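# Insert taper pins into both crank shaft collars

## Task

For every crank shaft, seat a taper pin all the way into the hole in its collar. Each pin can only be fully seated when entered from one particular side of the hole. A pin counts only if it stays seated on its own after the grippers release it.

## Robot and tools

Robot: two 7-joint xArm7 arms, left_arm and right_arm, each ending in a parallel two-finger gripper. All positions share one scene frame. Its origin is on the table top midway between the arms, +z is up, +x reaches out over the table, and left_arm stands on the +y side. The names left and right are labels only and say nothing about image sides. Base (root link) poses in metres: left_arm at (-0.026, +0.406, 0), quat_wxyz (+1.000, 0, 0, -0.025); right_arm at (+0.048, -0.275, 0), quat_wxyz (+1.000, 0, 0, -0.016).

Gripper: the fingers point along the gripper's +z axis and close along its y axis. The reported end_effector_position (link pinch) sits between the pads when closed, roughly 2 cm short of the fingertips. Closing pushes the tips about 10 mm further along +z. Fully open, the pads are 0.084 m apart.

execute_actions takes "actions", a list holding zero or one item, and an optional boolean "pictures" (images come back by default). An empty list moves nothing and simply reports the state. An item with "rows" is a motion: 1 to 15 rows, and "steps" from 1 to 15 (15 if omitted), each step lasting 1/30 s. Row k drives step k; if there are fewer rows than steps, the final row repeats. An item with only "steps" (up to 300) is a wait that adds no command. A rejected call does nothing to the robot.

Each row is one flat list of 16 numbers, each between -1 and 1, covering both arms even when only one moves: left_arm's 7 joints then its gripper opening, then right_arm's 7 joints then its opening. Joint order: waist, shoulder, upper arm roll, elbow, forearm roll, wrist pitch, wrist roll. Joint entries are offsets, not poses, scaled so 1.0 equals 2.036 rad. Every row's offset is measured from the joint angles in the most recent result that printed them, not from the previous row; before any such result exists in the scene, and for later calls within the same reply, offsets count from where the arm is when the action begins. So sending all zeros pulls the arm back to those reference angles rather than holding still. The opening entry is absolute: +1 fully open, -1 closed.

Stated joint ranges (rad): waist -6.283 to 6.283, shoulder -2.059 to 2.094, upper arm roll -6.283 to 6.283, elbow -0.192 to 3.927, forearm roll -6.283 to 6.283, wrist pitch -1.693 to 3.142, wrist roll -6.283 to 6.283. True ends may differ by up to 0.010 rad. Asking for more than 0.010 rad beyond a stated end gets the call refused; a request past the true end is clipped there, and the result may print "joint sent to its limit" (possibly about an earlier, still-running action). Missing that line does not prove there is room left.

Motion limits: joint targets move at most 3.14 rad/s, reaching that speed after 0.16 s, with all joints of an arm synchronised. Per step each target stays within 0.623 rad of the measured angle, and if targets would shift the hand more than 70 mm from where it is measured, they are scaled back. Big moves therefore need several calls. Between calls the arms keep heading to the last row sent until they settle, get blocked, or a step is HELD; then a fresh action is needed to continue.

Gripping: grip_measured is the measured opening on the command scale. To hold something, keep commanding a value clearly under grip_measured; the larger the gap, the harder the squeeze (about 24 N per pad maximum for parts up to about 6 cm). Closing fast can spike force. Commanding back the grip_measured you read still grips lightly; wide parts may slip.

Result lines: the state line left_arm: … | right_arm: … gives each gripper's position (m), quat_wxyz, and linear/angular speeds (m/s, rad/s); printed positions drift, more so when the arm is stretched out. Joint positions and Joint velocities list, per arm, the seven joints (rad, rad/s) then the pad gap (m, m/s). "joint command not followed" means the clearance check altered or blocked joint targets on some steps; the rest still ran. HELD marks steps where your row was partly or fully not sent. A torque fault (joint load limits in N m: waist 43.5, shoulder 43.5, upper arm roll 26.1, elbow 26.1, forearm roll 26.1, wrist pitch 17.4, wrist roll 17.4, held weight included) makes the arm back off, freeze for 10 s and drop the rest of the call. MOTOR HOT appears at 65 °C; at 80 °C an OVER-TEMPERATURE FAULT brakes that arm until it cools, so avoid long heavy holds.

Cameras, all 504x504: cam_high, cam_low, cam_left_wrist, cam_right_wrist, calibrated with pinhole plus radial distortion; results list any camera whose calibration changed. Wrist camera poses follow their arm's joints. zoom_image takes "camera" (one of those four names) and "region" [x0, y0, x1, y1] in pixels of that camera's latest image, origin top-left, no larger than 504 by 504; it returns a sharper crop. read_manual with optional "section" ("licences") returns licence text only. finished_scene takes "scene", the number of the current scene, ends it irreversibly, grades it and reports success.

Avoid: pushing or dropping anything off the table, arms colliding or pressing on one another, hard jams when inserting pins, slams and slips. Parts may occasionally be tugged or nudged by outside disturbances, so check pins after release before ending the scene.

Each tool is called after "Call:" as name(argument=value, ...), one argument or row to a line, values as JSON.

## Session

Call:
execute_actions(
  actions=[],
)

Scene clock: 0.00 s of 6600.00 s.
left_arm: end_effector_position=(+0.2694, +0.5992, +0.2553) grip_measured=+1.00 end_effector_quat_wxyz=(+0.259, +0.805, +0.000, -0.534) end_effector_velocity=(-0.000, -0.000, -0.000) end_effector_angular_velocity=(-0.001, -0.000, +0.000) | right_arm: end_effector_position=(+0.7383, -0.1938, +0.3362) grip_measured=+1.00 end_effector_quat_wxyz=(+0.306, +0.261, +0.885, +0.235) end_effector_velocity=(+0.000, -0.002, -0.000) end_effector_angular_velocity=(-0.001, +0.000, -0.003)
Joint positions: left_arm=[ 0.581  0.673 -0.018  1.845  0.1    2.441  0.536  0.084] | right_arm=[-0.123  0.26   0.273  1.397  0.346  0.401 -2.752  0.084]
Joint velocities: left_arm=[ 0.     0.    -0.    -0.001 -0.001 -0.     0.001 -0.   ] | right_arm=[ 0.     0.    -0.004 -0.    -0.    -0.     0.    -0.   ]
Motor temperatures (°C, as the motors report them): left_arm=[30 31 32 31 31 34 30] | right_arm=[29 29 31 31 33 30 35]

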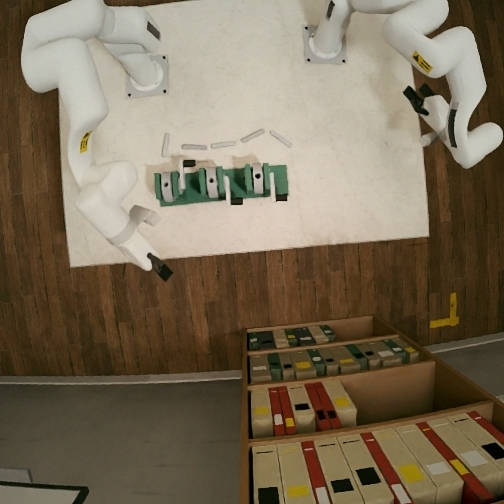

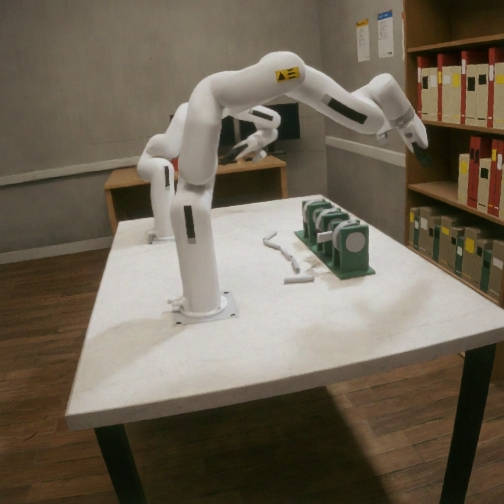

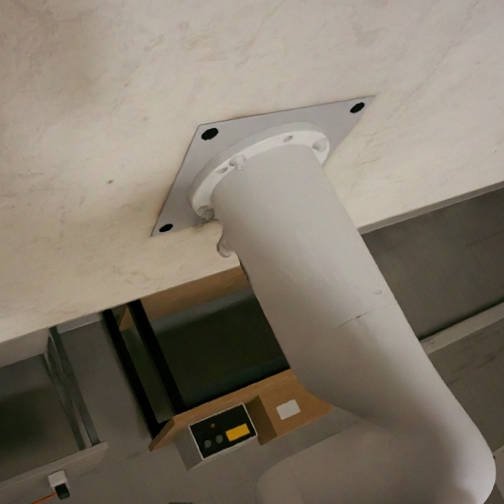

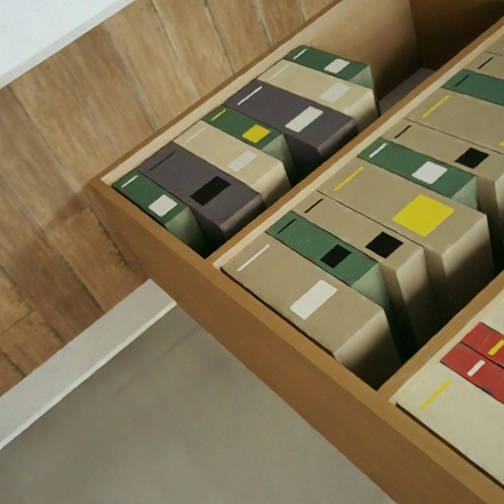

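Call:
zoom_image(
  camera="cam_high",
  region=[130, 110, 310, 230],
)

Call:
zoom_image(
  camera="cam_low",
  region=[240, 180, 400, 300],
)

Region (130, 110, 310, 230) of cam_high's 504x504 image, scaled by 2.800, with more detail than that image has.

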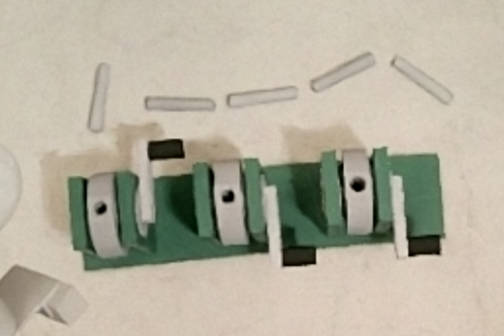

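Region (240, 180, 400, 300) of cam_low's 504x504 image, scaled by 3.150, with more detail than that image has; it fills the top 378 rows of this view, and the rest is white.

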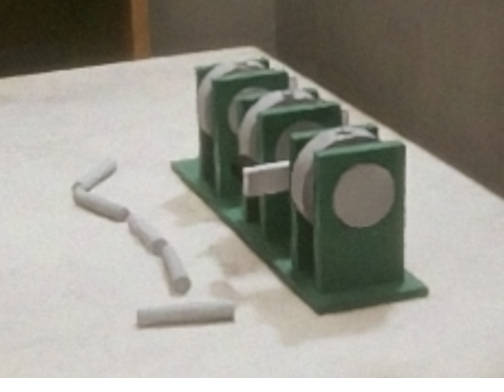

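Call:
zoom_image(
  camera="cam_high",
  region=[145, 150, 225, 220],
)

Call:
zoom_image(
  camera="cam_high",
  region=[215, 150, 295, 220],
)

Call:
zoom_image(
  camera="cam_high",
  region=[150, 120, 300, 165],
)

Call:
zoom_image(
  camera="cam_low",
  region=[280, 190, 390, 290],
)

Region (145, 150, 225, 220) of cam_high's 504x504 image, scaled by 6.300, with more detail than that image has; it fills the top 441 rows of this view, and the rest is white.

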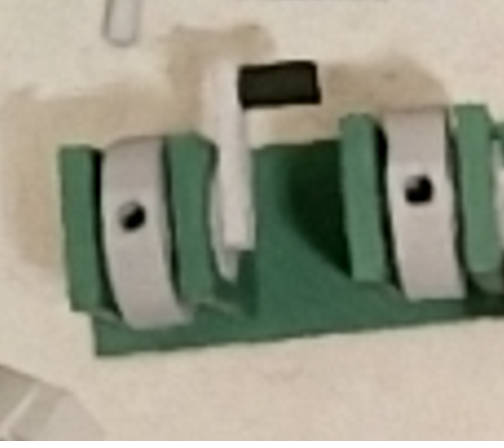

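Region (215, 150, 295, 220) of cam_high's 504x504 image, scaled by 6.300, with more detail than that image has; it fills the top 441 rows of this view, and the rest is white.

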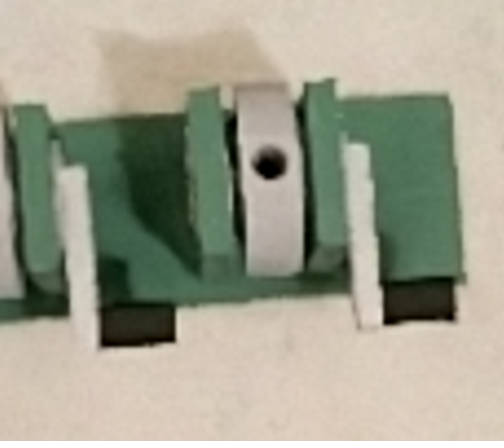

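Region (150, 120, 300, 165) of cam_high's 504x504 image, scaled by 3.360, with more detail than that image has; it fills the top 151 rows of this view, and the rest is white.

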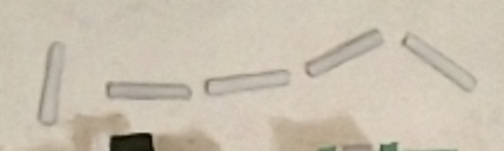

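Region (280, 190, 390, 290) of cam_low's 504x504 image, scaled by 4.582, with more detail than that image has; it fills the top 458 rows of this view, and the rest is white.

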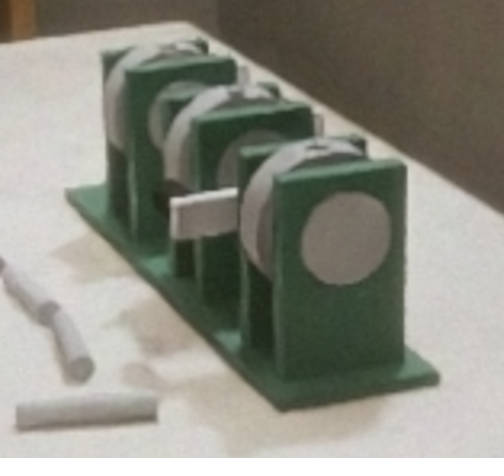

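Call:
execute_actions(
  actions=[
    {"rows": [[-0.6682,-0.3158,0.0088,-0.1403,-0.0491,-0.4478,-0.6706,1, 0.2446,0.029,-0.1341,0.2067,-0.170,0.5393,-0.023,1]], "steps": 15},
  ],
  pictures=false,
)

Call:
execute_actions(
  actions=[
    {"steps": 60},
  ],
)

Scene clock: 108.80 s of 6600.00 s.
left_arm: end_effector_position=(+0.3713, +0.4621, +0.2851) grip_measured=+1.00 end_effector_quat_wxyz=(+0.016, +0.943, -0.005, -0.331) end_effector_velocity=(+0.193, -0.380, +0.067) end_effector_angular_velocity=(+0.643, -1.106, -0.221) | right_arm: end_effector_position=(+0.6416, -0.0769, +0.3361) grip_measured=+1.00 end_effector_quat_wxyz=(+0.107, +0.034, +0.991, +0.078) end_effector_velocity=(-0.433, -0.001, -0.113) end_effector_angular_velocity=(-1.130, +1.604, +0.622)
Joint positions: left_arm=[ 0.168  0.343 -0.011  1.7    0.049  2.033  0.124  0.084] | right_arm=[ 0.282  0.307  0.054  1.739  0.065  1.178 -2.79   0.084]
Joint velocities: left_arm=[-0.961 -0.524  0.017 -0.236 -0.081 -0.844 -0.955 -0.   ] | right_arm=[ 0.698  0.095 -0.408  0.577 -0.492  2.357 -0.066 -0.   ]
Motor temperatures (°C, as the motors report them): left_arm=[30 32 32 34 31 35 30] | right_arm=[29 30 31 36 33 31 35]
Steps of this call (steps 1 to 90: nothing new was sent; then 105.30 s passed at rest; steps 91 to 105: all 15 steps of this action). Readings (joint positions):
91: left_arm=[0.581 0.673 -0.018 1.845 0.100 2.440 0.536] | right_arm=[-0.123 0.260 0.273 1.398 0.345 0.402 -2.752]
92: left_arm=[0.576 0.668 -0.016 1.841 0.099 2.433 0.529] | right_arm=[-0.118 0.261 0.269 1.401 0.342 0.409 -2.753]
94: left_arm=[0.537 0.628 -0.008 1.816 0.093 2.386 0.482] | right_arm=[-0.082 0.267 0.243 1.433 0.315 0.459 -2.757]
98: left_arm=[0.397 0.497 -0.014 1.768 0.072 2.255 0.351] | right_arm=[0.062 0.282 0.172 1.555 0.217 0.657 -2.770]
105: the state above

Scene clock: 110.80 s of 6600.00 s.
left_arm: end_effector_position=(+0.2997, +0.0500, +0.3701) grip_measured=+1.00 end_effector_quat_wxyz=(+0.000, +1.000, -0.000, +0.000) end_effector_velocity=(+0.000, -0.000, +0.000) end_effector_angular_velocity=(-0.001, -0.001, +0.001) | right_arm: end_effector_position=(+0.5802, -0.0845, +0.3300) grip_measured=+1.00 end_effector_quat_wxyz=(-0.000, -0.001, +1.000, -0.000) end_effector_velocity=(+0.001, -0.001, +0.001) end_effector_angular_velocity=(+0.000, -0.003, -0.001)
Joint positions: left_arm=[-0.779  0.03  -0.     1.56   0.     1.529 -0.829  0.084] | right_arm=[ 0.375  0.319  0.     1.818 -0.     1.499 -2.799  0.084]
Joint velocities: left_arm=[-0.    -0.    -0.     0.    -0.    -0.001 -0.001 -0.   ] | right_arm=[-0.    -0.002 -0.002  0.001 -0.    -0.    -0.001 -0.   ]
Motor temperatures (°C, as the motors report them): left_arm=[30 32 32 34 31 35 30] | right_arm=[29 30 31 36 33 31 35]
Steps of this call (steps 1 to 60: the robot went on to your last target). Readings (joint positions):
1: left_arm=[0.136 0.326 -0.010 1.692 0.046 2.005 0.092] | right_arm=[0.305 0.310 0.041 1.757 0.050 1.255 -2.792]
2: left_arm=[0.104 0.310 -0.009 1.685 0.044 1.980 0.060] | right_arm=[0.324 0.313 0.029 1.774 0.036 1.323 -2.794]
4: left_arm=[0.041 0.280 -0.008 1.672 0.039 1.932 -0.004] | right_arm=[0.352 0.316 0.014 1.797 0.016 1.417 -2.797]
8: left_arm=[-0.087 0.231 -0.007 1.649 0.031 1.852 -0.131] | right_arm=[0.369 0.318 0.002 1.813 0.004 1.481 -2.799]
60: the state above
All arms were judged still, so your last target was given up. Only a new action makes them travel on or press farther. Fingers that are still opening or closing keep moving.
camera_calibration (this result's frames):
cam_left_wrist: T_world_to_cam=[[0.00379254, -0.999914, 0.0125221, 0.078383], [-0.999752, -0.004066, -0.0218859, 0.378095], [0.0219349, -0.012436, -0.999682, 0.495295], [0, 0, 0, 1]] pos_world=[0.366839, 0.0860731, 0.502431]
cam_right_wrist: T_world_to_cam=[[0.000227932, 0.999806, 0.0197162, 0.108358], [0.999986, -0.000333942, 0.00537364, -0.511334], [0.00537918, 0.0197147, -0.999791, 0.462344], [0, 0, 0, 1]] pos_world=[0.508815, -0.117622, 0.462859]

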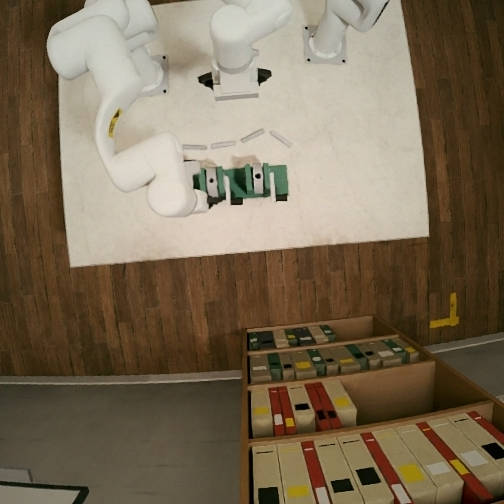

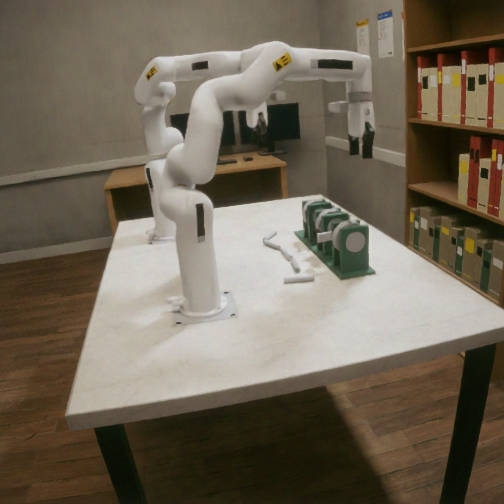

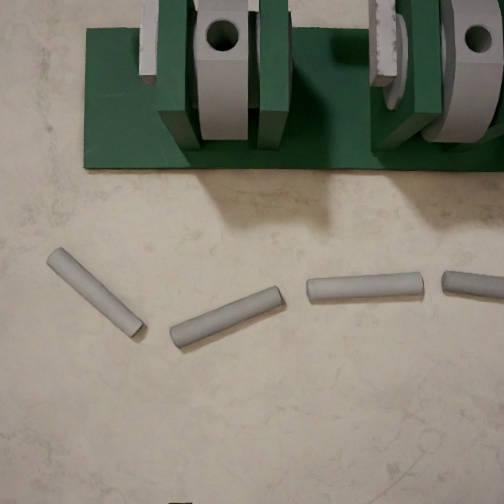

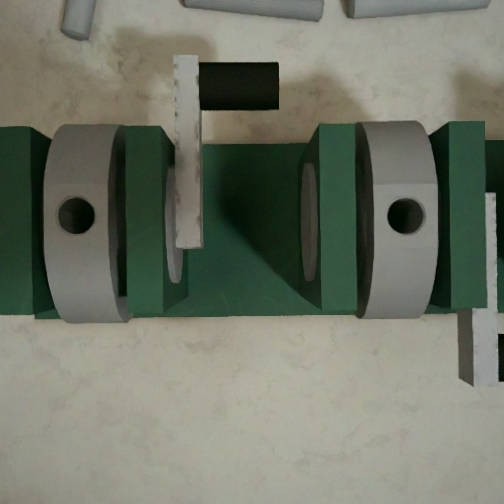

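Call:
zoom_image(
  camera="cam_right_wrist",
  region=[30, 120, 210, 300],
)

Call:
zoom_image(
  camera="cam_right_wrist",
  region=[320, 120, 500, 300],
)

Call:
zoom_image(
  camera="cam_left_wrist",
  region=[130, 0, 504, 200],
)

Call:
zoom_image(
  camera="cam_left_wrist",
  region=[30, 230, 504, 370],
)

Region (30, 120, 210, 300) of cam_right_wrist's 504x504 image, scaled by 2.800, with more detail than that image has.

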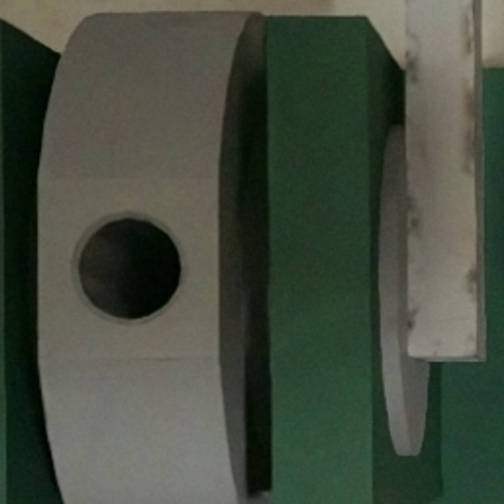

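Region (320, 120, 500, 300) of cam_right_wrist's 504x504 image, scaled by 2.800, with more detail than that image has.

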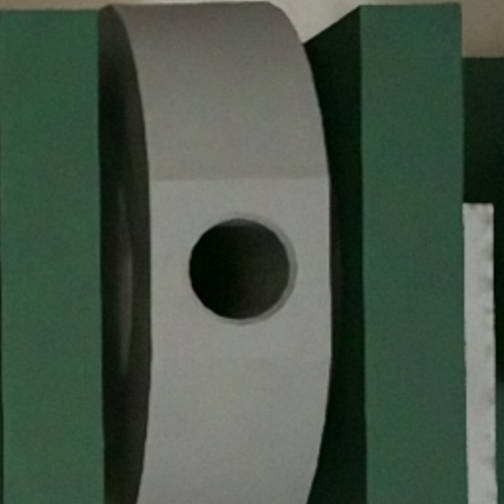

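Region (130, 0, 504, 200) of cam_left_wrist's 504x504 image, scaled by 1.348, with more detail than that image has; it fills the top 270 rows of this view, and the rest is white.

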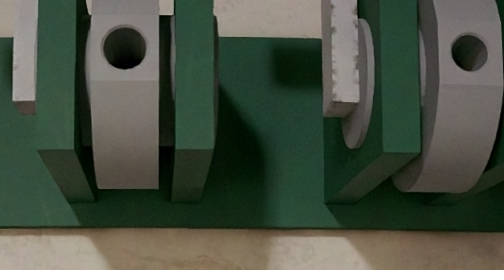

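Region (30, 230, 504, 370) of cam_left_wrist's 504x504 image, scaled by 1.063, with more detail than that image has; it fills the top 149 rows of this view, and the rest is white.

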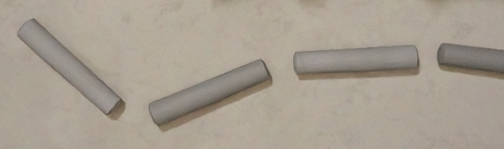

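Call:
execute_actions(
  actions=[
    {"rows": [[0.0892,0.1353,0,0.0751,0,-0.0597,0.0892,1, -0.0552,-0.0757,0,-0.1441,0,-0.0684,-0.055,1]], "steps": 15},
  ],
  pictures=false,
)

Call:
execute_actions(
  actions=[
    {"steps": 15},
  ],
)

Scene clock: 158.50 s of 6600.00 s.
left_arm: end_effector_position=(+0.4212, +0.0658, +0.3005) grip_measured=+1.00 end_effector_quat_wxyz=(-0.001, +1.000, +0.001, -0.001) end_effector_velocity=(+0.015, -0.037, +0.029) end_effector_angular_velocity=(-0.085, -0.078, -0.094) | right_arm: end_effector_position=(+0.5615, -0.1515, +0.3007) grip_measured=+1.00 end_effector_quat_wxyz=(+0.000, -0.002, +1.000, +0.000) end_effector_velocity=(-0.005, -0.005, -0.007) end_effector_angular_velocity=(+0.001, -0.000, +0.012)
Joint positions: left_arm=[-0.601  0.299  0.001  1.707  0.     1.412 -0.653  0.084] | right_arm=[ 0.265  0.167  0.002  1.53  -0.     1.362 -2.909  0.084]
Joint velocities: left_arm=[ 0.016  0.027 -0.053  0.096 -0.004 -0.044  0.06   0.   ] | right_arm=[-0.011 -0.021  0.005 -0.047  0.    -0.026 -0.018 -0.   ]
Motor temperatures (°C, as the motors report them): left_arm=[30 32 32 35 31 35 30] | right_arm=[29 30 31 36 33 31 35]
Steps of this call (steps 1 to 90: nothing new was sent; then 44.20 s passed at rest; steps 91 to 105: all 15 steps of this action). Readings (joint positions):
91: left_arm=[-0.779 0.030 -0.000 1.560 0.000 1.529 -0.828] | right_arm=[0.375 0.319 0.000 1.818 -0.000 1.499 -2.799]
92: left_arm=[-0.776 0.035 -0.001 1.564 -0.000 1.526 -0.824] | right_arm=[0.373 0.316 0.001 1.812 -0.000 1.495 -2.802]
94: left_arm=[-0.749 0.075 -0.006 1.593 -0.001 1.506 -0.794] | right_arm=[0.356 0.290 0.004 1.763 0.000 1.471 -2.821]
98: left_arm=[-0.669 0.199 0.001 1.651 0.000 1.456 -0.719] | right_arm=[0.285 0.199 -0.004 1.590 -0.001 1.393 -2.885]
105: the state above

Scene clock: 159.00 s of 6600.00 s.
left_arm: end_effector_position=(+0.4238, +0.0652, +0.2999) grip_measured=+1.00 end_effector_quat_wxyz=(-0.000, +1.000, -0.001, -0.000) end_effector_velocity=(+0.001, +0.001, -0.001) end_effector_angular_velocity=(+0.001, +0.001, +0.002) | right_arm: end_effector_position=(+0.5613, -0.1540, +0.3000) grip_measured=+1.00 end_effector_quat_wxyz=(-0.000, -0.000, +1.000, -0.000) end_effector_velocity=(+0.000, -0.002, +0.000) end_effector_angular_velocity=(-0.001, +0.001, -0.003)
Joint positions: left_arm=[-0.598  0.305 -0.     1.712  0.     1.408 -0.647  0.084] | right_arm=[ 0.263  0.165  0.     1.525 -0.     1.36  -2.911  0.084]
Joint velocities: left_arm=[ 0.001  0.003  0.001  0.001 -0.    -0.001 -0.     0.   ] | right_arm=[-0.001 -0.001 -0.004  0.     0.     0.002 -0.002  0.   ]
Motor temperatures (°C, as the motors report them): left_arm=[30 32 32 35 31 35 30] | right_arm=[29 30 31 36 33 31 35]
Steps of this call (steps 1 to 15: the robot went on to your last target). Readings (joint positions):
1: left_arm=[-0.601 0.300 -0.001 1.710 0.000 1.410 -0.651] | right_arm=[0.265 0.167 0.002 1.529 -0.000 1.362 -2.910]
2: left_arm=[-0.601 0.300 -0.002 1.711 -0.000 1.409 -0.650] | right_arm=[0.264 0.166 0.002 1.528 -0.000 1.361 -2.910]
4: left_arm=[-0.600 0.301 -0.002 1.713 -0.000 1.409 -0.649] | right_arm=[0.264 0.166 0.001 1.526 -0.000 1.360 -2.911]
8: left_arm=[-0.599 0.304 -0.001 1.712 0.000 1.408 -0.648] | right_arm=[0.263 0.165 0.000 1.525 -0.000 1.360 -2.911]
15: the state above
All arms were judged still, so your last target was given up. Only a new action makes them travel on or press farther. Fingers that are still opening or closing keep moving.
camera_calibration (this result's frames):
cam_left_wrist: T_world_to_cam=[[0.0034716, -0.999919, 0.0122286, 0.0941949], [-0.999766, -0.00373186, -0.0213252, 0.500436], [0.0213691, -0.0121517, -0.999698, 0.422825], [0, 0, 0, 1]] pos_world=[0.490957, 0.101193, 0.432217]
cam_right_wrist: T_world_to_cam=[[0.000450361, 0.999805, 0.0197376, 0.178241], [0.999986, -0.00055615, 0.00535457, -0.492318], [0.0053645, 0.0197349, -0.999791, 0.433794], [0, 0, 0, 1]] pos_world=[0.489903, -0.187041, 0.432821]

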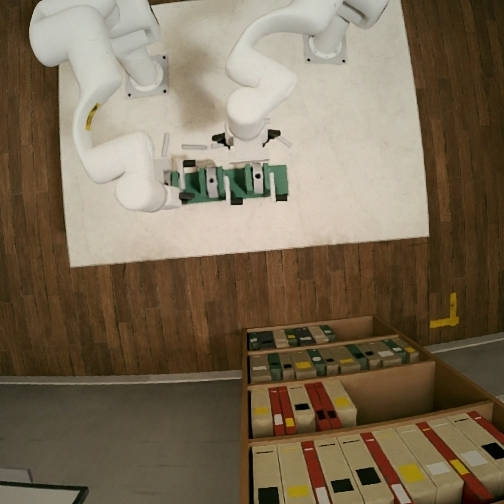

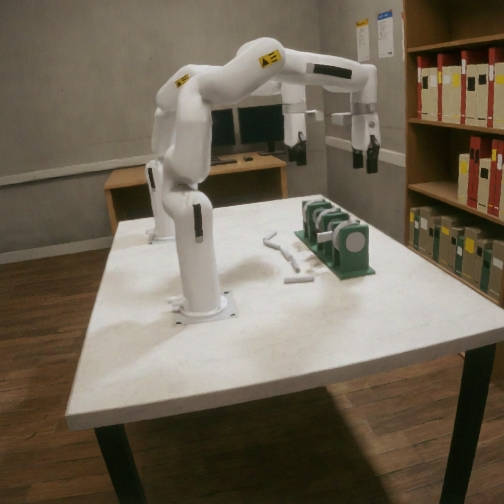

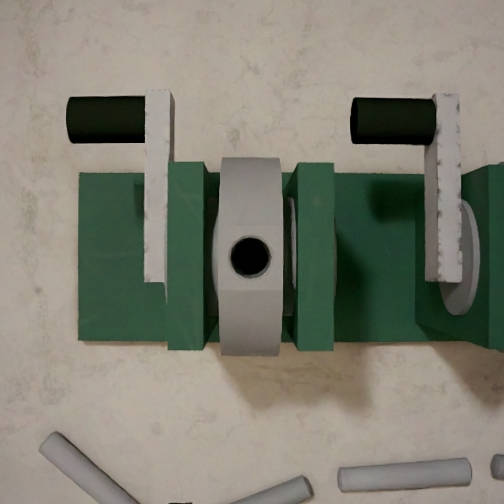

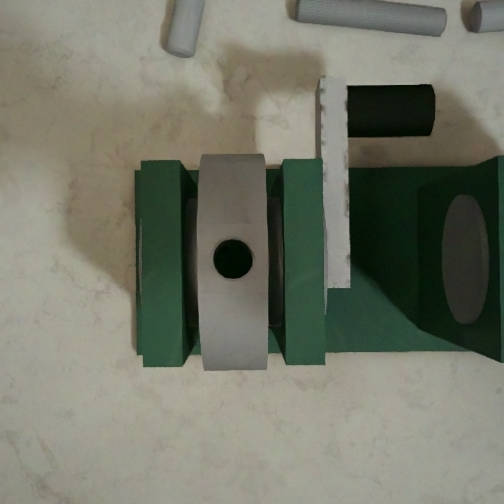

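Call:
zoom_image(
  camera="cam_left_wrist",
  region=[200, 210, 300, 310],
)

Call:
zoom_image(
  camera="cam_right_wrist",
  region=[183, 210, 283, 310],
)

Region (200, 210, 300, 310) of cam_left_wrist's 504x504 image, scaled by 5.040, with more detail than that image has.

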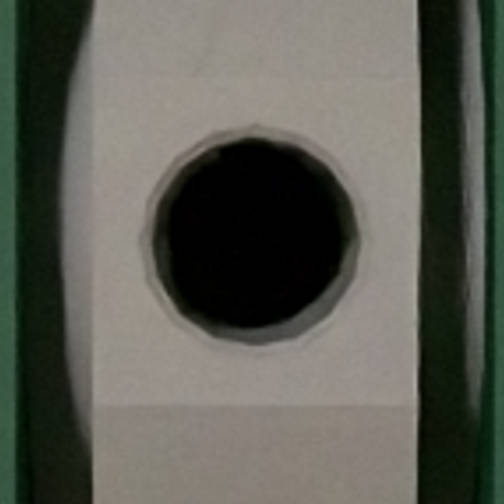

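Region (183, 210, 283, 310) of cam_right_wrist's 504x504 image, scaled by 5.040, with more detail than that image has.

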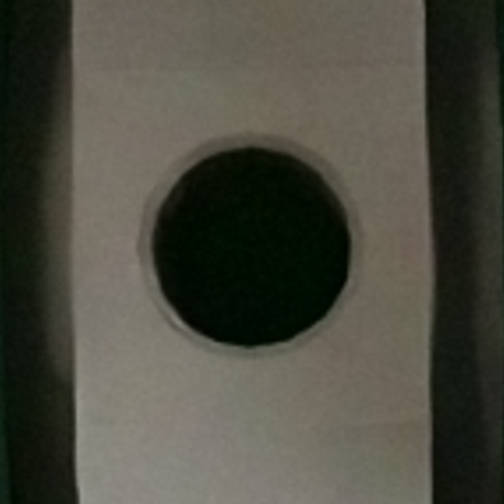

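Call:
execute_actions(
  actions=[
    {"rows": [[-0.0591,-0.2068,0,-0.4411,0,-0.2347,-0.0596,1, 0.1147,0.0867,0,0.1173,0,0.0306,0.1149,1]], "steps": 15},
  ],
  pictures=false,
)

Call:
execute_actions(
  actions=[
    {"steps": 20},
  ],
)

Call:
zoom_image(
  camera="cam_right_wrist",
  region=[183, 210, 283, 310],
)

Scene clock: 193.73 s of 6600.00 s.
left_arm: end_effector_position=(+0.3190, +0.0888, +0.2175) grip_measured=+1.00 end_effector_quat_wxyz=(+0.014, +1.000, -0.000, +0.015) end_effector_velocity=(-0.268, +0.146, -0.278) end_effector_angular_velocity=(+0.143, +0.165, -0.001) | right_arm: end_effector_position=(+0.5614, -0.0207, +0.2998) grip_measured=+1.00 end_effector_quat_wxyz=(-0.000, -0.001, +1.000, -0.000) end_effector_velocity=(+0.023, -0.017, +0.012) end_effector_angular_velocity=(-0.014, -0.033, -0.106)
Joint positions: left_arm=[-0.693 -0.026 -0.001  1.047  0.     1.032 -0.743  0.084] | right_arm=[ 0.491  0.337  0.     1.758 -0.     1.421 -2.683  0.084]
Joint velocities: left_arm=[-0.154 -0.549 -0.003 -1.389 -0.    -0.622 -0.157  0.   ] | right_arm=[ 0.014  0.03  -0.061  0.071 -0.007  0.018  0.064  0.   ]
Motor temperatures (°C, as the motors report them): left_arm=[30 32 32 35 31 35 30] | right_arm=[29 30 31 36 33 30 35]
Steps of this call (steps 1 to 90: nothing new was sent; then 31.23 s passed at rest; steps 91 to 105: all 15 steps of this action). Readings (joint positions):
91: left_arm=[-0.598 0.305 -0.000 1.712 0.000 1.407 -0.647] | right_arm=[0.263 0.165 -0.000 1.525 -0.000 1.360 -2.910]
92: left_arm=[-0.599 0.302 0.000 1.706 0.000 1.402 -0.649] | right_arm=[0.268 0.169 -0.002 1.531 -0.000 1.362 -2.904]
94: left_arm=[-0.607 0.271 0.002 1.656 0.000 1.363 -0.658] | right_arm=[0.306 0.200 -0.008 1.575 -0.001 1.374 -2.861]
98: left_arm=[-0.654 0.106 -0.002 1.404 0.000 1.185 -0.704] | right_arm=[0.416 0.280 0.003 1.680 0.000 1.400 -2.759]
105: the state above

Scene clock: 194.40 s of 6600.00 s.
left_arm: end_effector_position=(+0.2726, +0.1173, +0.1703) grip_measured=+1.00 end_effector_quat_wxyz=(+0.000, +1.000, -0.000, +0.000) end_effector_velocity=(-0.001, +0.001, -0.002) end_effector_angular_velocity=(+0.002, +0.001, -0.000) | right_arm: end_effector_position=(+0.5612, -0.0177, +0.2999) grip_measured=+1.00 end_effector_quat_wxyz=(-0.000, -0.000, +1.000, -0.000) end_effector_velocity=(-0.000, +0.000, -0.001) end_effector_angular_velocity=(-0.001, +0.001, +0.001)
Joint positions: left_arm=[-0.718 -0.116 -0.     0.815  0.     0.93  -0.769  0.084] | right_arm=[ 0.496  0.341  0.     1.764 -0.     1.422 -2.677  0.084]
Joint velocities: left_arm=[-0.001 -0.001 -0.    -0.005  0.    -0.002 -0.001 -0.   ] | right_arm=[ 0.001  0.001  0.     0.    -0.     0.001  0.    -0.   ]
Motor temperatures (°C, as the motors report them): left_arm=[30 32 32 35 31 35 30] | right_arm=[29 30 31 36 33 30 35]
Steps of this call (steps 1 to 20: the robot went on to your last target). Readings (joint positions):
1: left_arm=[-0.698 -0.044 -0.001 1.000 0.000 1.012 -0.748] | right_arm=[0.492 0.338 -0.001 1.760 -0.000 1.421 -2.681]
2: left_arm=[-0.703 -0.062 -0.001 0.954 0.000 0.991 -0.753] | right_arm=[0.492 0.339 -0.002 1.761 -0.001 1.422 -2.680]
4: left_arm=[-0.711 -0.091 -0.001 0.877 0.000 0.960 -0.761] | right_arm=[0.493 0.340 -0.002 1.762 -0.001 1.422 -2.679]
8: left_arm=[-0.717 -0.110 -0.000 0.829 0.000 0.937 -0.767] | right_arm=[0.495 0.341 -0.000 1.763 -0.000 1.422 -2.677]
20: the state above
camera_calibration (this result's frames):
cam_left_wrist: T_world_to_cam=[[0.00457902, -0.999906, 0.0129526, 0.147952], [-0.999737, -0.00486831, -0.0223912, 0.347003], [0.0224522, -0.0128467, -0.999665, 0.296926], [0, 0, 0, 1]] pos_world=[0.339568, 0.153442, 0.30268]
cam_right_wrist: T_world_to_cam=[[0.00100369, 0.999805, 0.0197372, 0.0416683], [0.999985, -0.00111145, 0.00544982, -0.492223], [0.00547069, 0.0197314, -0.99979, 0.431019], [0, 0, 0, 1]] pos_world=[0.489816, -0.0507119, 0.432789]

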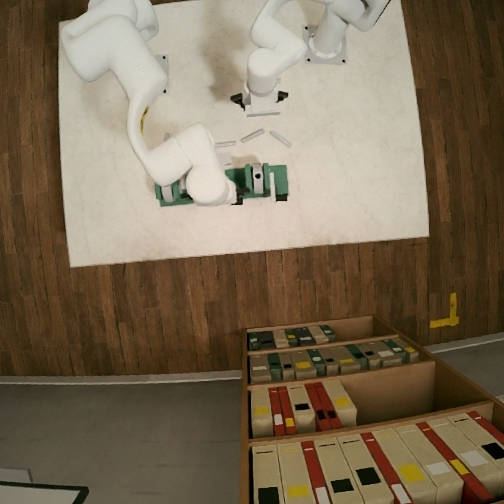

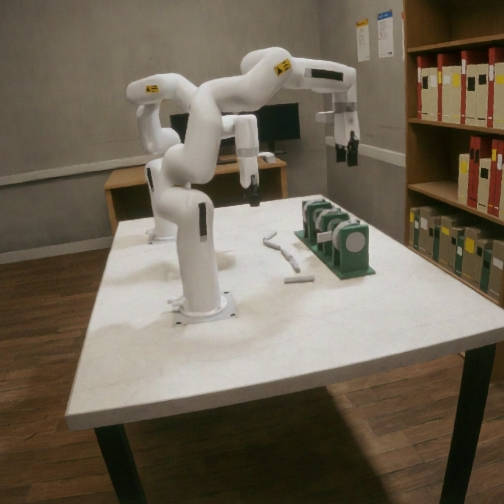

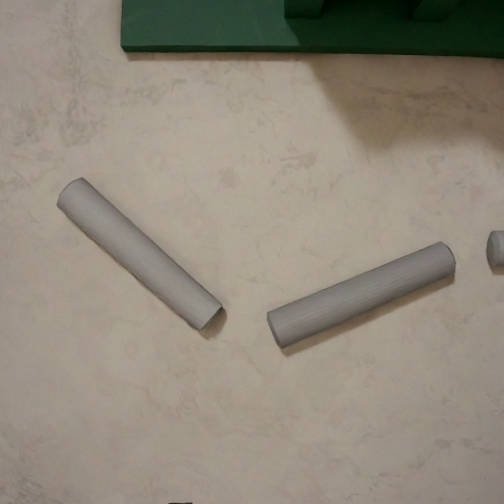

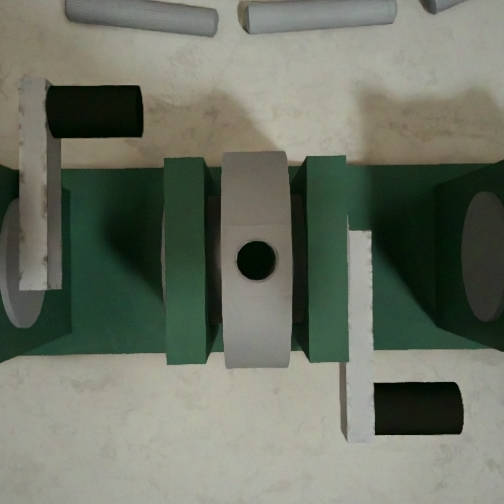

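Region (183, 210, 283, 310) of cam_right_wrist's 504x504 image, scaled by 5.040, with more detail than that image has.

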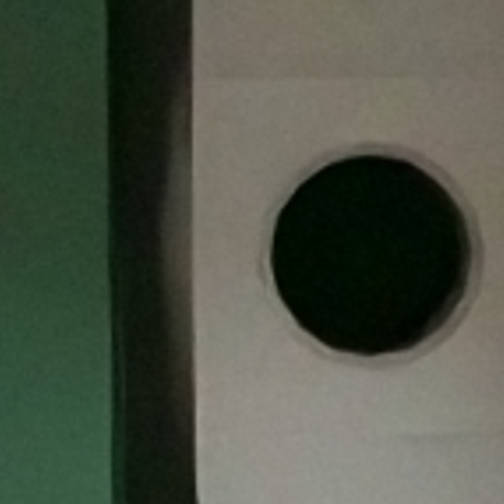

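Call:
zoom_image(
  camera="cam_left_wrist",
  region=[40, 160, 250, 350],
)

Call:
zoom_image(
  camera="cam_left_wrist",
  region=[255, 200, 504, 370],
)

Region (40, 160, 250, 350) of cam_left_wrist's 504x504 image, scaled by 2.400, with more detail than that image has; it fills the top 456 rows of this view, and the rest is white.

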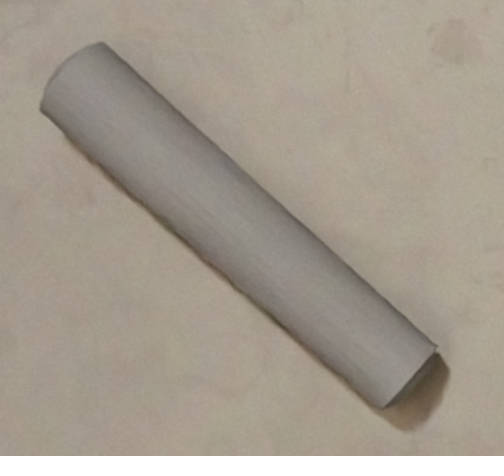

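Region (255, 200, 504, 370) of cam_left_wrist's 504x504 image, scaled by 2.024, with more detail than that image has; it fills the top 344 rows of this view, and the rest is white.

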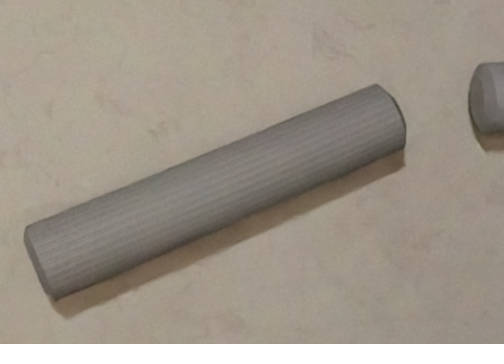

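Call:
execute_actions(
  actions=[
    {"rows": [[0.1585,0.1073,0,-0.0231,0,-0.13,1.0,1, 0.0311,-0.283,0,-0.3796,0,-0.0961,0.0308,1]], "steps": 15},
  ],
  pictures=false,
)

Call:
execute_actions(
  actions=[
    {"steps": 20},
  ],
)

Scene clock: 314.90 s of 6600.00 s.
left_arm: end_effector_position=(+0.3524, +0.2041, +0.0924) grip_measured=+1.00 end_effector_quat_wxyz=(-0.000, +0.957, -0.289, -0.001) end_effector_velocity=(+0.089, +0.157, -0.117) end_effector_angular_velocity=(-0.001, +0.014, -2.555) | right_arm: end_effector_position=(+0.4231, -0.0601, +0.2820) grip_measured=+1.00 end_effector_quat_wxyz=(+0.002, -0.001, +1.000, +0.001) end_effector_velocity=(-0.284, -0.113, -0.143) end_effector_angular_velocity=(-0.058, +0.101, +0.009)
Joint positions: left_arm=[-0.442  0.072  0.001  0.774  0.     0.705  0.095  0.084] | right_arm=[ 0.551 -0.161  0.     1.097 -0.     1.253 -2.623  0.084]
Joint velocities: left_arm=[ 0.411  0.277  0.008 -0.064 -0.    -0.33   2.975  0.   ] | right_arm=[ 0.097 -0.875  0.003 -1.27   0.    -0.279  0.09  -0.   ]
Motor temperatures (°C, as the motors report them): left_arm=[30 32 32 35 31 35 30] | right_arm=[29 31 31 37 33 30 35]
From where the robot then was, a joint's target lay farther than a number of 1.0 reaches, so one or more steps of this call were cut to that.
Steps of this call (steps 1 to 15: the robot went on to your last target; steps 16 to 90: nothing new was sent; then 117.00 s passed at rest; steps 91 to 105: all 15 steps of this action). Readings (joint positions):
91: left_arm=[-0.718 -0.116 -0.000 0.814 0.000 0.930 -0.768] | right_arm=[0.496 0.341 0.000 1.763 -0.000 1.422 -2.677]
92: left_arm=[-0.715 -0.114 -0.001 0.814 0.000 0.927 -0.761] | right_arm=[0.497 0.336 0.000 1.757 -0.000 1.420 -2.676]
94: left_arm=[-0.692 -0.099 -0.004 0.812 -0.000 0.905 -0.711] | right_arm=[0.501 0.295 -0.001 1.705 -0.000 1.404 -2.671]
98: left_arm=[-0.590 -0.029 0.001 0.796 0.000 0.825 -0.495] | right_arm=[0.522 0.101 0.001 1.485 -0.000 1.341 -2.651]
105: the state above

Scene clock: 315.57 s of 6600.00 s.
left_arm: end_effector_position=(+0.3624, +0.2202, +0.0801) grip_measured=+1.00 end_effector_quat_wxyz=(+0.000, -0.657, +0.754, -0.000) end_effector_velocity=(+0.001, +0.001, -0.000) end_effector_angular_velocity=(-0.000, -0.001, -0.051) | right_arm: end_effector_position=(+0.4001, -0.0697, +0.2696) grip_measured=+1.00 end_effector_quat_wxyz=(-0.000, -0.001, +1.000, -0.000) end_effector_velocity=(-0.000, -0.001, -0.000) end_effector_angular_velocity=(-0.001, +0.001, -0.001)
Joint positions: left_arm=[-0.396  0.103 -0.     0.768  0.     0.665  1.262  0.084] | right_arm=[ 0.559 -0.234  0.     0.991 -0.     1.227 -2.614  0.084]
Joint velocities: left_arm=[ 0.002  0.001  0.001  0.001  0.    -0.001  0.053 -0.   ] | right_arm=[-0.    -0.002 -0.002 -0.003 -0.     0.001 -0.001 -0.   ]
Motor temperatures (°C, as the motors report them): left_arm=[30 32 32 35 31 35 30] | right_arm=[29 30 31 37 33 30 35]
Steps of this call (steps 1 to 20: the robot went on to your last target). Readings (joint positions):
1: left_arm=[-0.429 0.080 0.001 0.772 0.000 0.695 0.195] | right_arm=[0.554 -0.186 0.000 1.061 -0.000 1.245 -2.620]
2: left_arm=[-0.420 0.086 0.001 0.771 0.000 0.687 0.296] | right_arm=[0.556 -0.202 0.000 1.037 -0.000 1.239 -2.618]
4: left_arm=[-0.409 0.094 0.000 0.770 0.000 0.677 0.497] | right_arm=[0.558 -0.219 0.000 1.012 -0.000 1.233 -2.616]
8: left_arm=[-0.400 0.100 -0.001 0.769 0.000 0.668 0.897] | right_arm=[0.559 -0.230 -0.000 0.997 -0.000 1.228 -2.615]
20: the state above
camera_calibration (this result's frames):
cam_left_wrist: T_world_to_cam=[[-0.99112, 0.13241, 0.0122136, 0.363151], [0.132124, 0.990993, -0.0218228, -0.194248], [-0.0149931, -0.0200153, -0.999687, 0.221205], [0, 0, 0, 1]] pos_world=[0.388907, 0.148841, 0.212461]
cam_right_wrist: T_world_to_cam=[[0.000393627, 0.999816, 0.0191673, 0.0947896], [0.999989, -0.000481952, 0.00460368, -0.330741], [0.00461207, 0.0191653, -0.999806, 0.402899], [0, 0, 0, 1]] pos_world=[0.328842, -0.102653, 0.402527]

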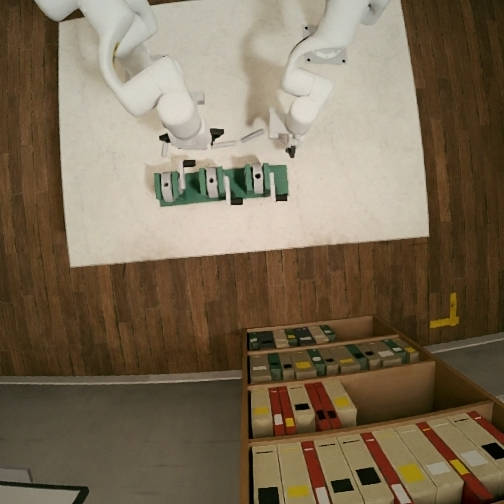

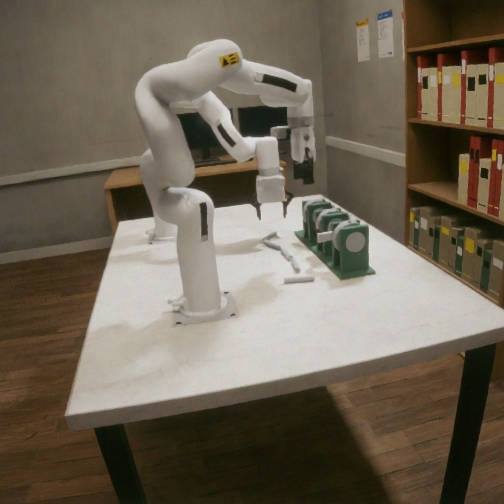

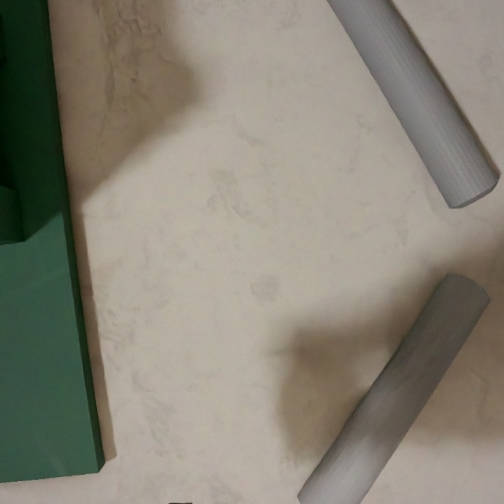

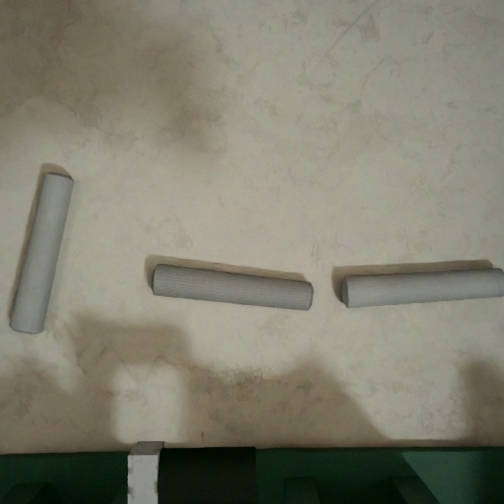

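Call:
zoom_image(
  camera="cam_right_wrist",
  region=[140, 240, 504, 330],
)

Call:
zoom_image(
  camera="cam_right_wrist",
  region=[0, 160, 180, 340],
)

Region (140, 240, 504, 330) of cam_right_wrist's 504x504 image, scaled by 1.385, with more detail than that image has; it fills the top 125 rows of this view, and the rest is white.

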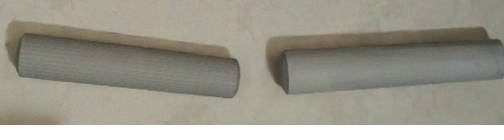

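Region (0, 160, 180, 340) of cam_right_wrist's 504x504 image, scaled by 2.800, with more detail than that image has.

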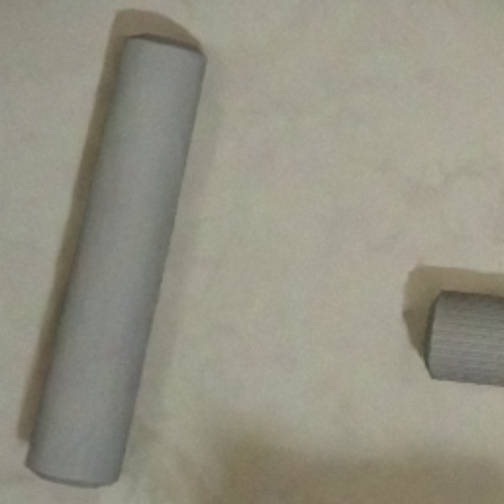

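Call:
zoom_image(
  camera="cam_right_wrist",
  region=[140, 250, 330, 320],
)

Call:
zoom_image(
  camera="cam_right_wrist",
  region=[324, 250, 504, 320],
)

Region (140, 250, 330, 320) of cam_right_wrist's 504x504 image, scaled by 2.653, with more detail than that image has; it fills the top 186 rows of this view, and the rest is white.

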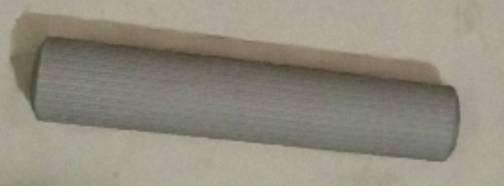

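Region (324, 250, 504, 320) of cam_right_wrist's 504x504 image, scaled by 2.800, with more detail than that image has.

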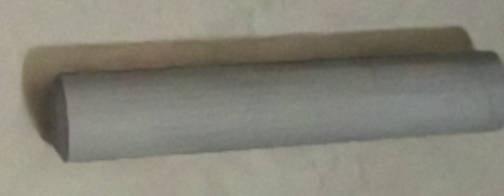

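Call:
execute_actions(
  actions=[
    {"rows": [[0,0,0,0,0,0,0.2854,1, 0.079,0.1107,0,-0.1776,0,-0.2892,0.8194,1]], "steps": 15},
  ],
  pictures=false,
)

Call:
execute_actions(
  actions=[
    {"steps": 15},
  ],
)

Scene clock: 372.10 s of 6600.00 s.
left_arm: end_effector_position=(+0.3624, +0.2202, +0.0801) grip_measured=+1.00 end_effector_quat_wxyz=(+0.000, -0.422, +0.907, -0.000) end_effector_velocity=(+0.001, -0.000, +0.001) end_effector_angular_velocity=(-0.001, -0.002, -0.202) | right_arm: end_effector_position=(+0.3694, -0.0290, +0.1185) grip_measured=+1.00 end_effector_quat_wxyz=(-0.001, +0.301, +0.954, -0.001) end_effector_velocity=(-0.126, +0.035, -0.288) end_effector_angular_velocity=(-0.016, +0.010, -2.528)
Joint positions: left_arm=[-0.396  0.103 -0.     0.768  0.     0.665  1.825  0.084] | right_arm=[ 0.684 -0.059  0.001  0.71  -0.     0.771 -1.876  0.084]
Joint velocities: left_arm=[ 0.    -0.001  0.     0.001 -0.     0.     0.203 -0.   ] | right_arm=[ 0.255  0.359  0.004 -0.575 -0.    -0.915  2.787 -0.   ]
Motor temperatures (°C, as the motors report them): left_arm=[30 32 32 35 31 35 30] | right_arm=[29 30 31 37 33 30 35]
Steps of this call (steps 1 to 30: the robot went on to your last target; steps 31 to 90: nothing new was sent; then 53.03 s passed at rest; steps 91 to 105: all 15 steps of this action). Readings (joint positions):
91: left_arm=[-0.395 0.103 -0.000 0.768 0.000 0.665 1.268] | right_arm=[0.560 -0.235 0.000 0.991 -0.000 1.226 -2.614]
92: left_arm=[-0.395 0.103 -0.000 0.768 0.000 0.665 1.274] | right_arm=[0.561 -0.233 -0.000 0.988 -0.000 1.220 -2.607]
94: left_arm=[-0.395 0.103 -0.000 0.768 0.000 0.665 1.325] | right_arm=[0.573 -0.219 -0.002 0.964 -0.000 1.172 -2.557]
98: left_arm=[-0.396 0.103 -0.000 0.768 0.000 0.665 1.594] | right_arm=[0.616 -0.155 0.001 0.864 -0.000 1.021 -2.375]
105: the state above

Scene clock: 372.60 s of 6600.00 s.
left_arm: end_effector_position=(+0.3624, +0.2202, +0.0801) grip_measured=+1.00 end_effector_quat_wxyz=(+0.000, -0.413, +0.911, -0.000) end_effector_velocity=(+0.000, -0.000, +0.001) end_effector_angular_velocity=(-0.001, -0.001, -0.000) | right_arm: end_effector_position=(+0.3519, -0.0252, +0.0809) grip_measured=+1.00 end_effector_quat_wxyz=(+0.000, +0.679, +0.734, +0.001) end_effector_velocity=(-0.004, -0.002, -0.005) end_effector_angular_velocity=(-0.005, +0.006, -0.139)
Joint positions: left_arm=[-0.396  0.103 -0.     0.768  0.     0.665  1.843  0.084] | right_arm=[ 0.72  -0.01  -0.     0.631 -0.     0.639 -0.959  0.084]
Joint velocities: left_arm=[-0.    -0.001  0.     0.001 -0.001  0.     0.001  0.   ] | right_arm=[ 0.003  0.006  0.    -0.011  0.    -0.008  0.142  0.   ]
Motor temperatures (°C, as the motors report them): left_arm=[30 32 32 35 31 35 30] | right_arm=[29 30 31 37 33 30 35]
Steps of this call (steps 1 to 15: the robot went on to your last target). Readings (joint positions):
1: left_arm=[-0.396 0.103 -0.000 0.768 0.000 0.665 1.830] | right_arm=[0.692 -0.047 0.001 0.692 -0.000 0.742 -1.781]
2: left_arm=[-0.396 0.103 -0.000 0.768 0.000 0.665 1.834] | right_arm=[0.699 -0.038 0.001 0.676 -0.000 0.718 -1.682]
4: left_arm=[-0.396 0.103 -0.000 0.768 0.000 0.665 1.838] | right_arm=[0.709 -0.025 0.001 0.655 -0.000 0.683 -1.482]
8: left_arm=[-0.396 0.103 -0.000 0.768 0.000 0.665 1.842] | right_arm=[0.717 -0.014 -0.000 0.637 -0.000 0.650 -1.126]
15: the state above
camera_calibration (this result's frames):
cam_left_wrist: T_world_to_cam=[[-0.75592, 0.65455, 0.0122054, 0.162931], [0.654245, 0.755972, -0.0216767, -0.331717], [-0.0234154, -0.00840049, -0.999691, 0.2217], [0, 0, 0, 1]] pos_world=[0.345378, 0.145984, 0.212452]
cam_right_wrist: T_world_to_cam=[[0.996906, 0.0755203, 0.0217751, -0.320158], [0.0754409, -0.99714, 0.00444933, 0.0186003], [0.0220489, -0.00279283, -0.999753, 0.206973], [0, 0, 0, 1]] pos_world=[0.313201, 0.0433036, 0.213811]

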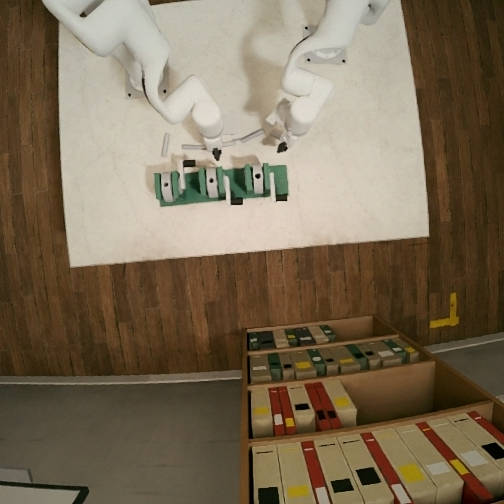

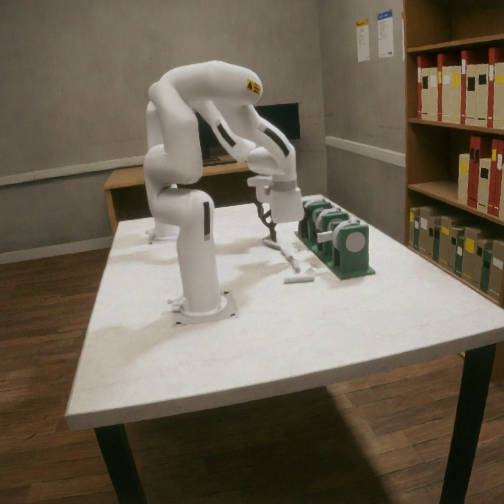

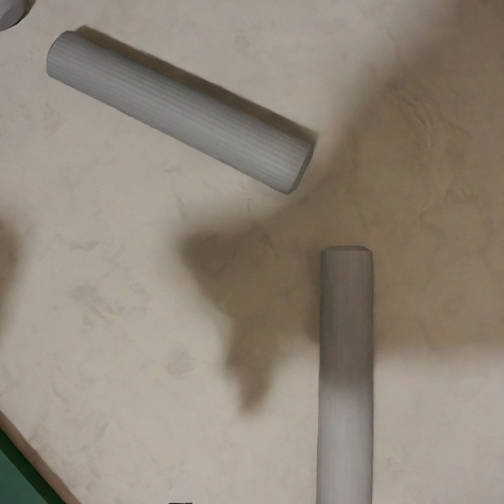

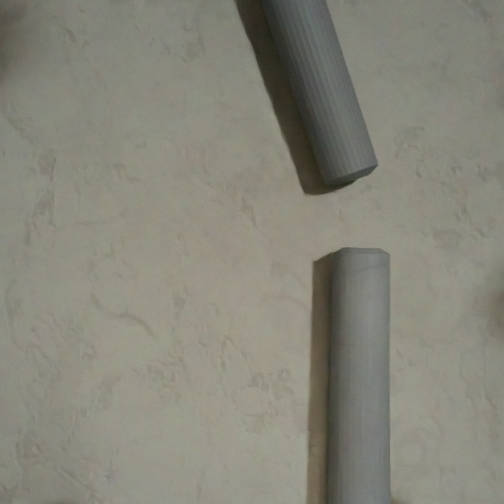

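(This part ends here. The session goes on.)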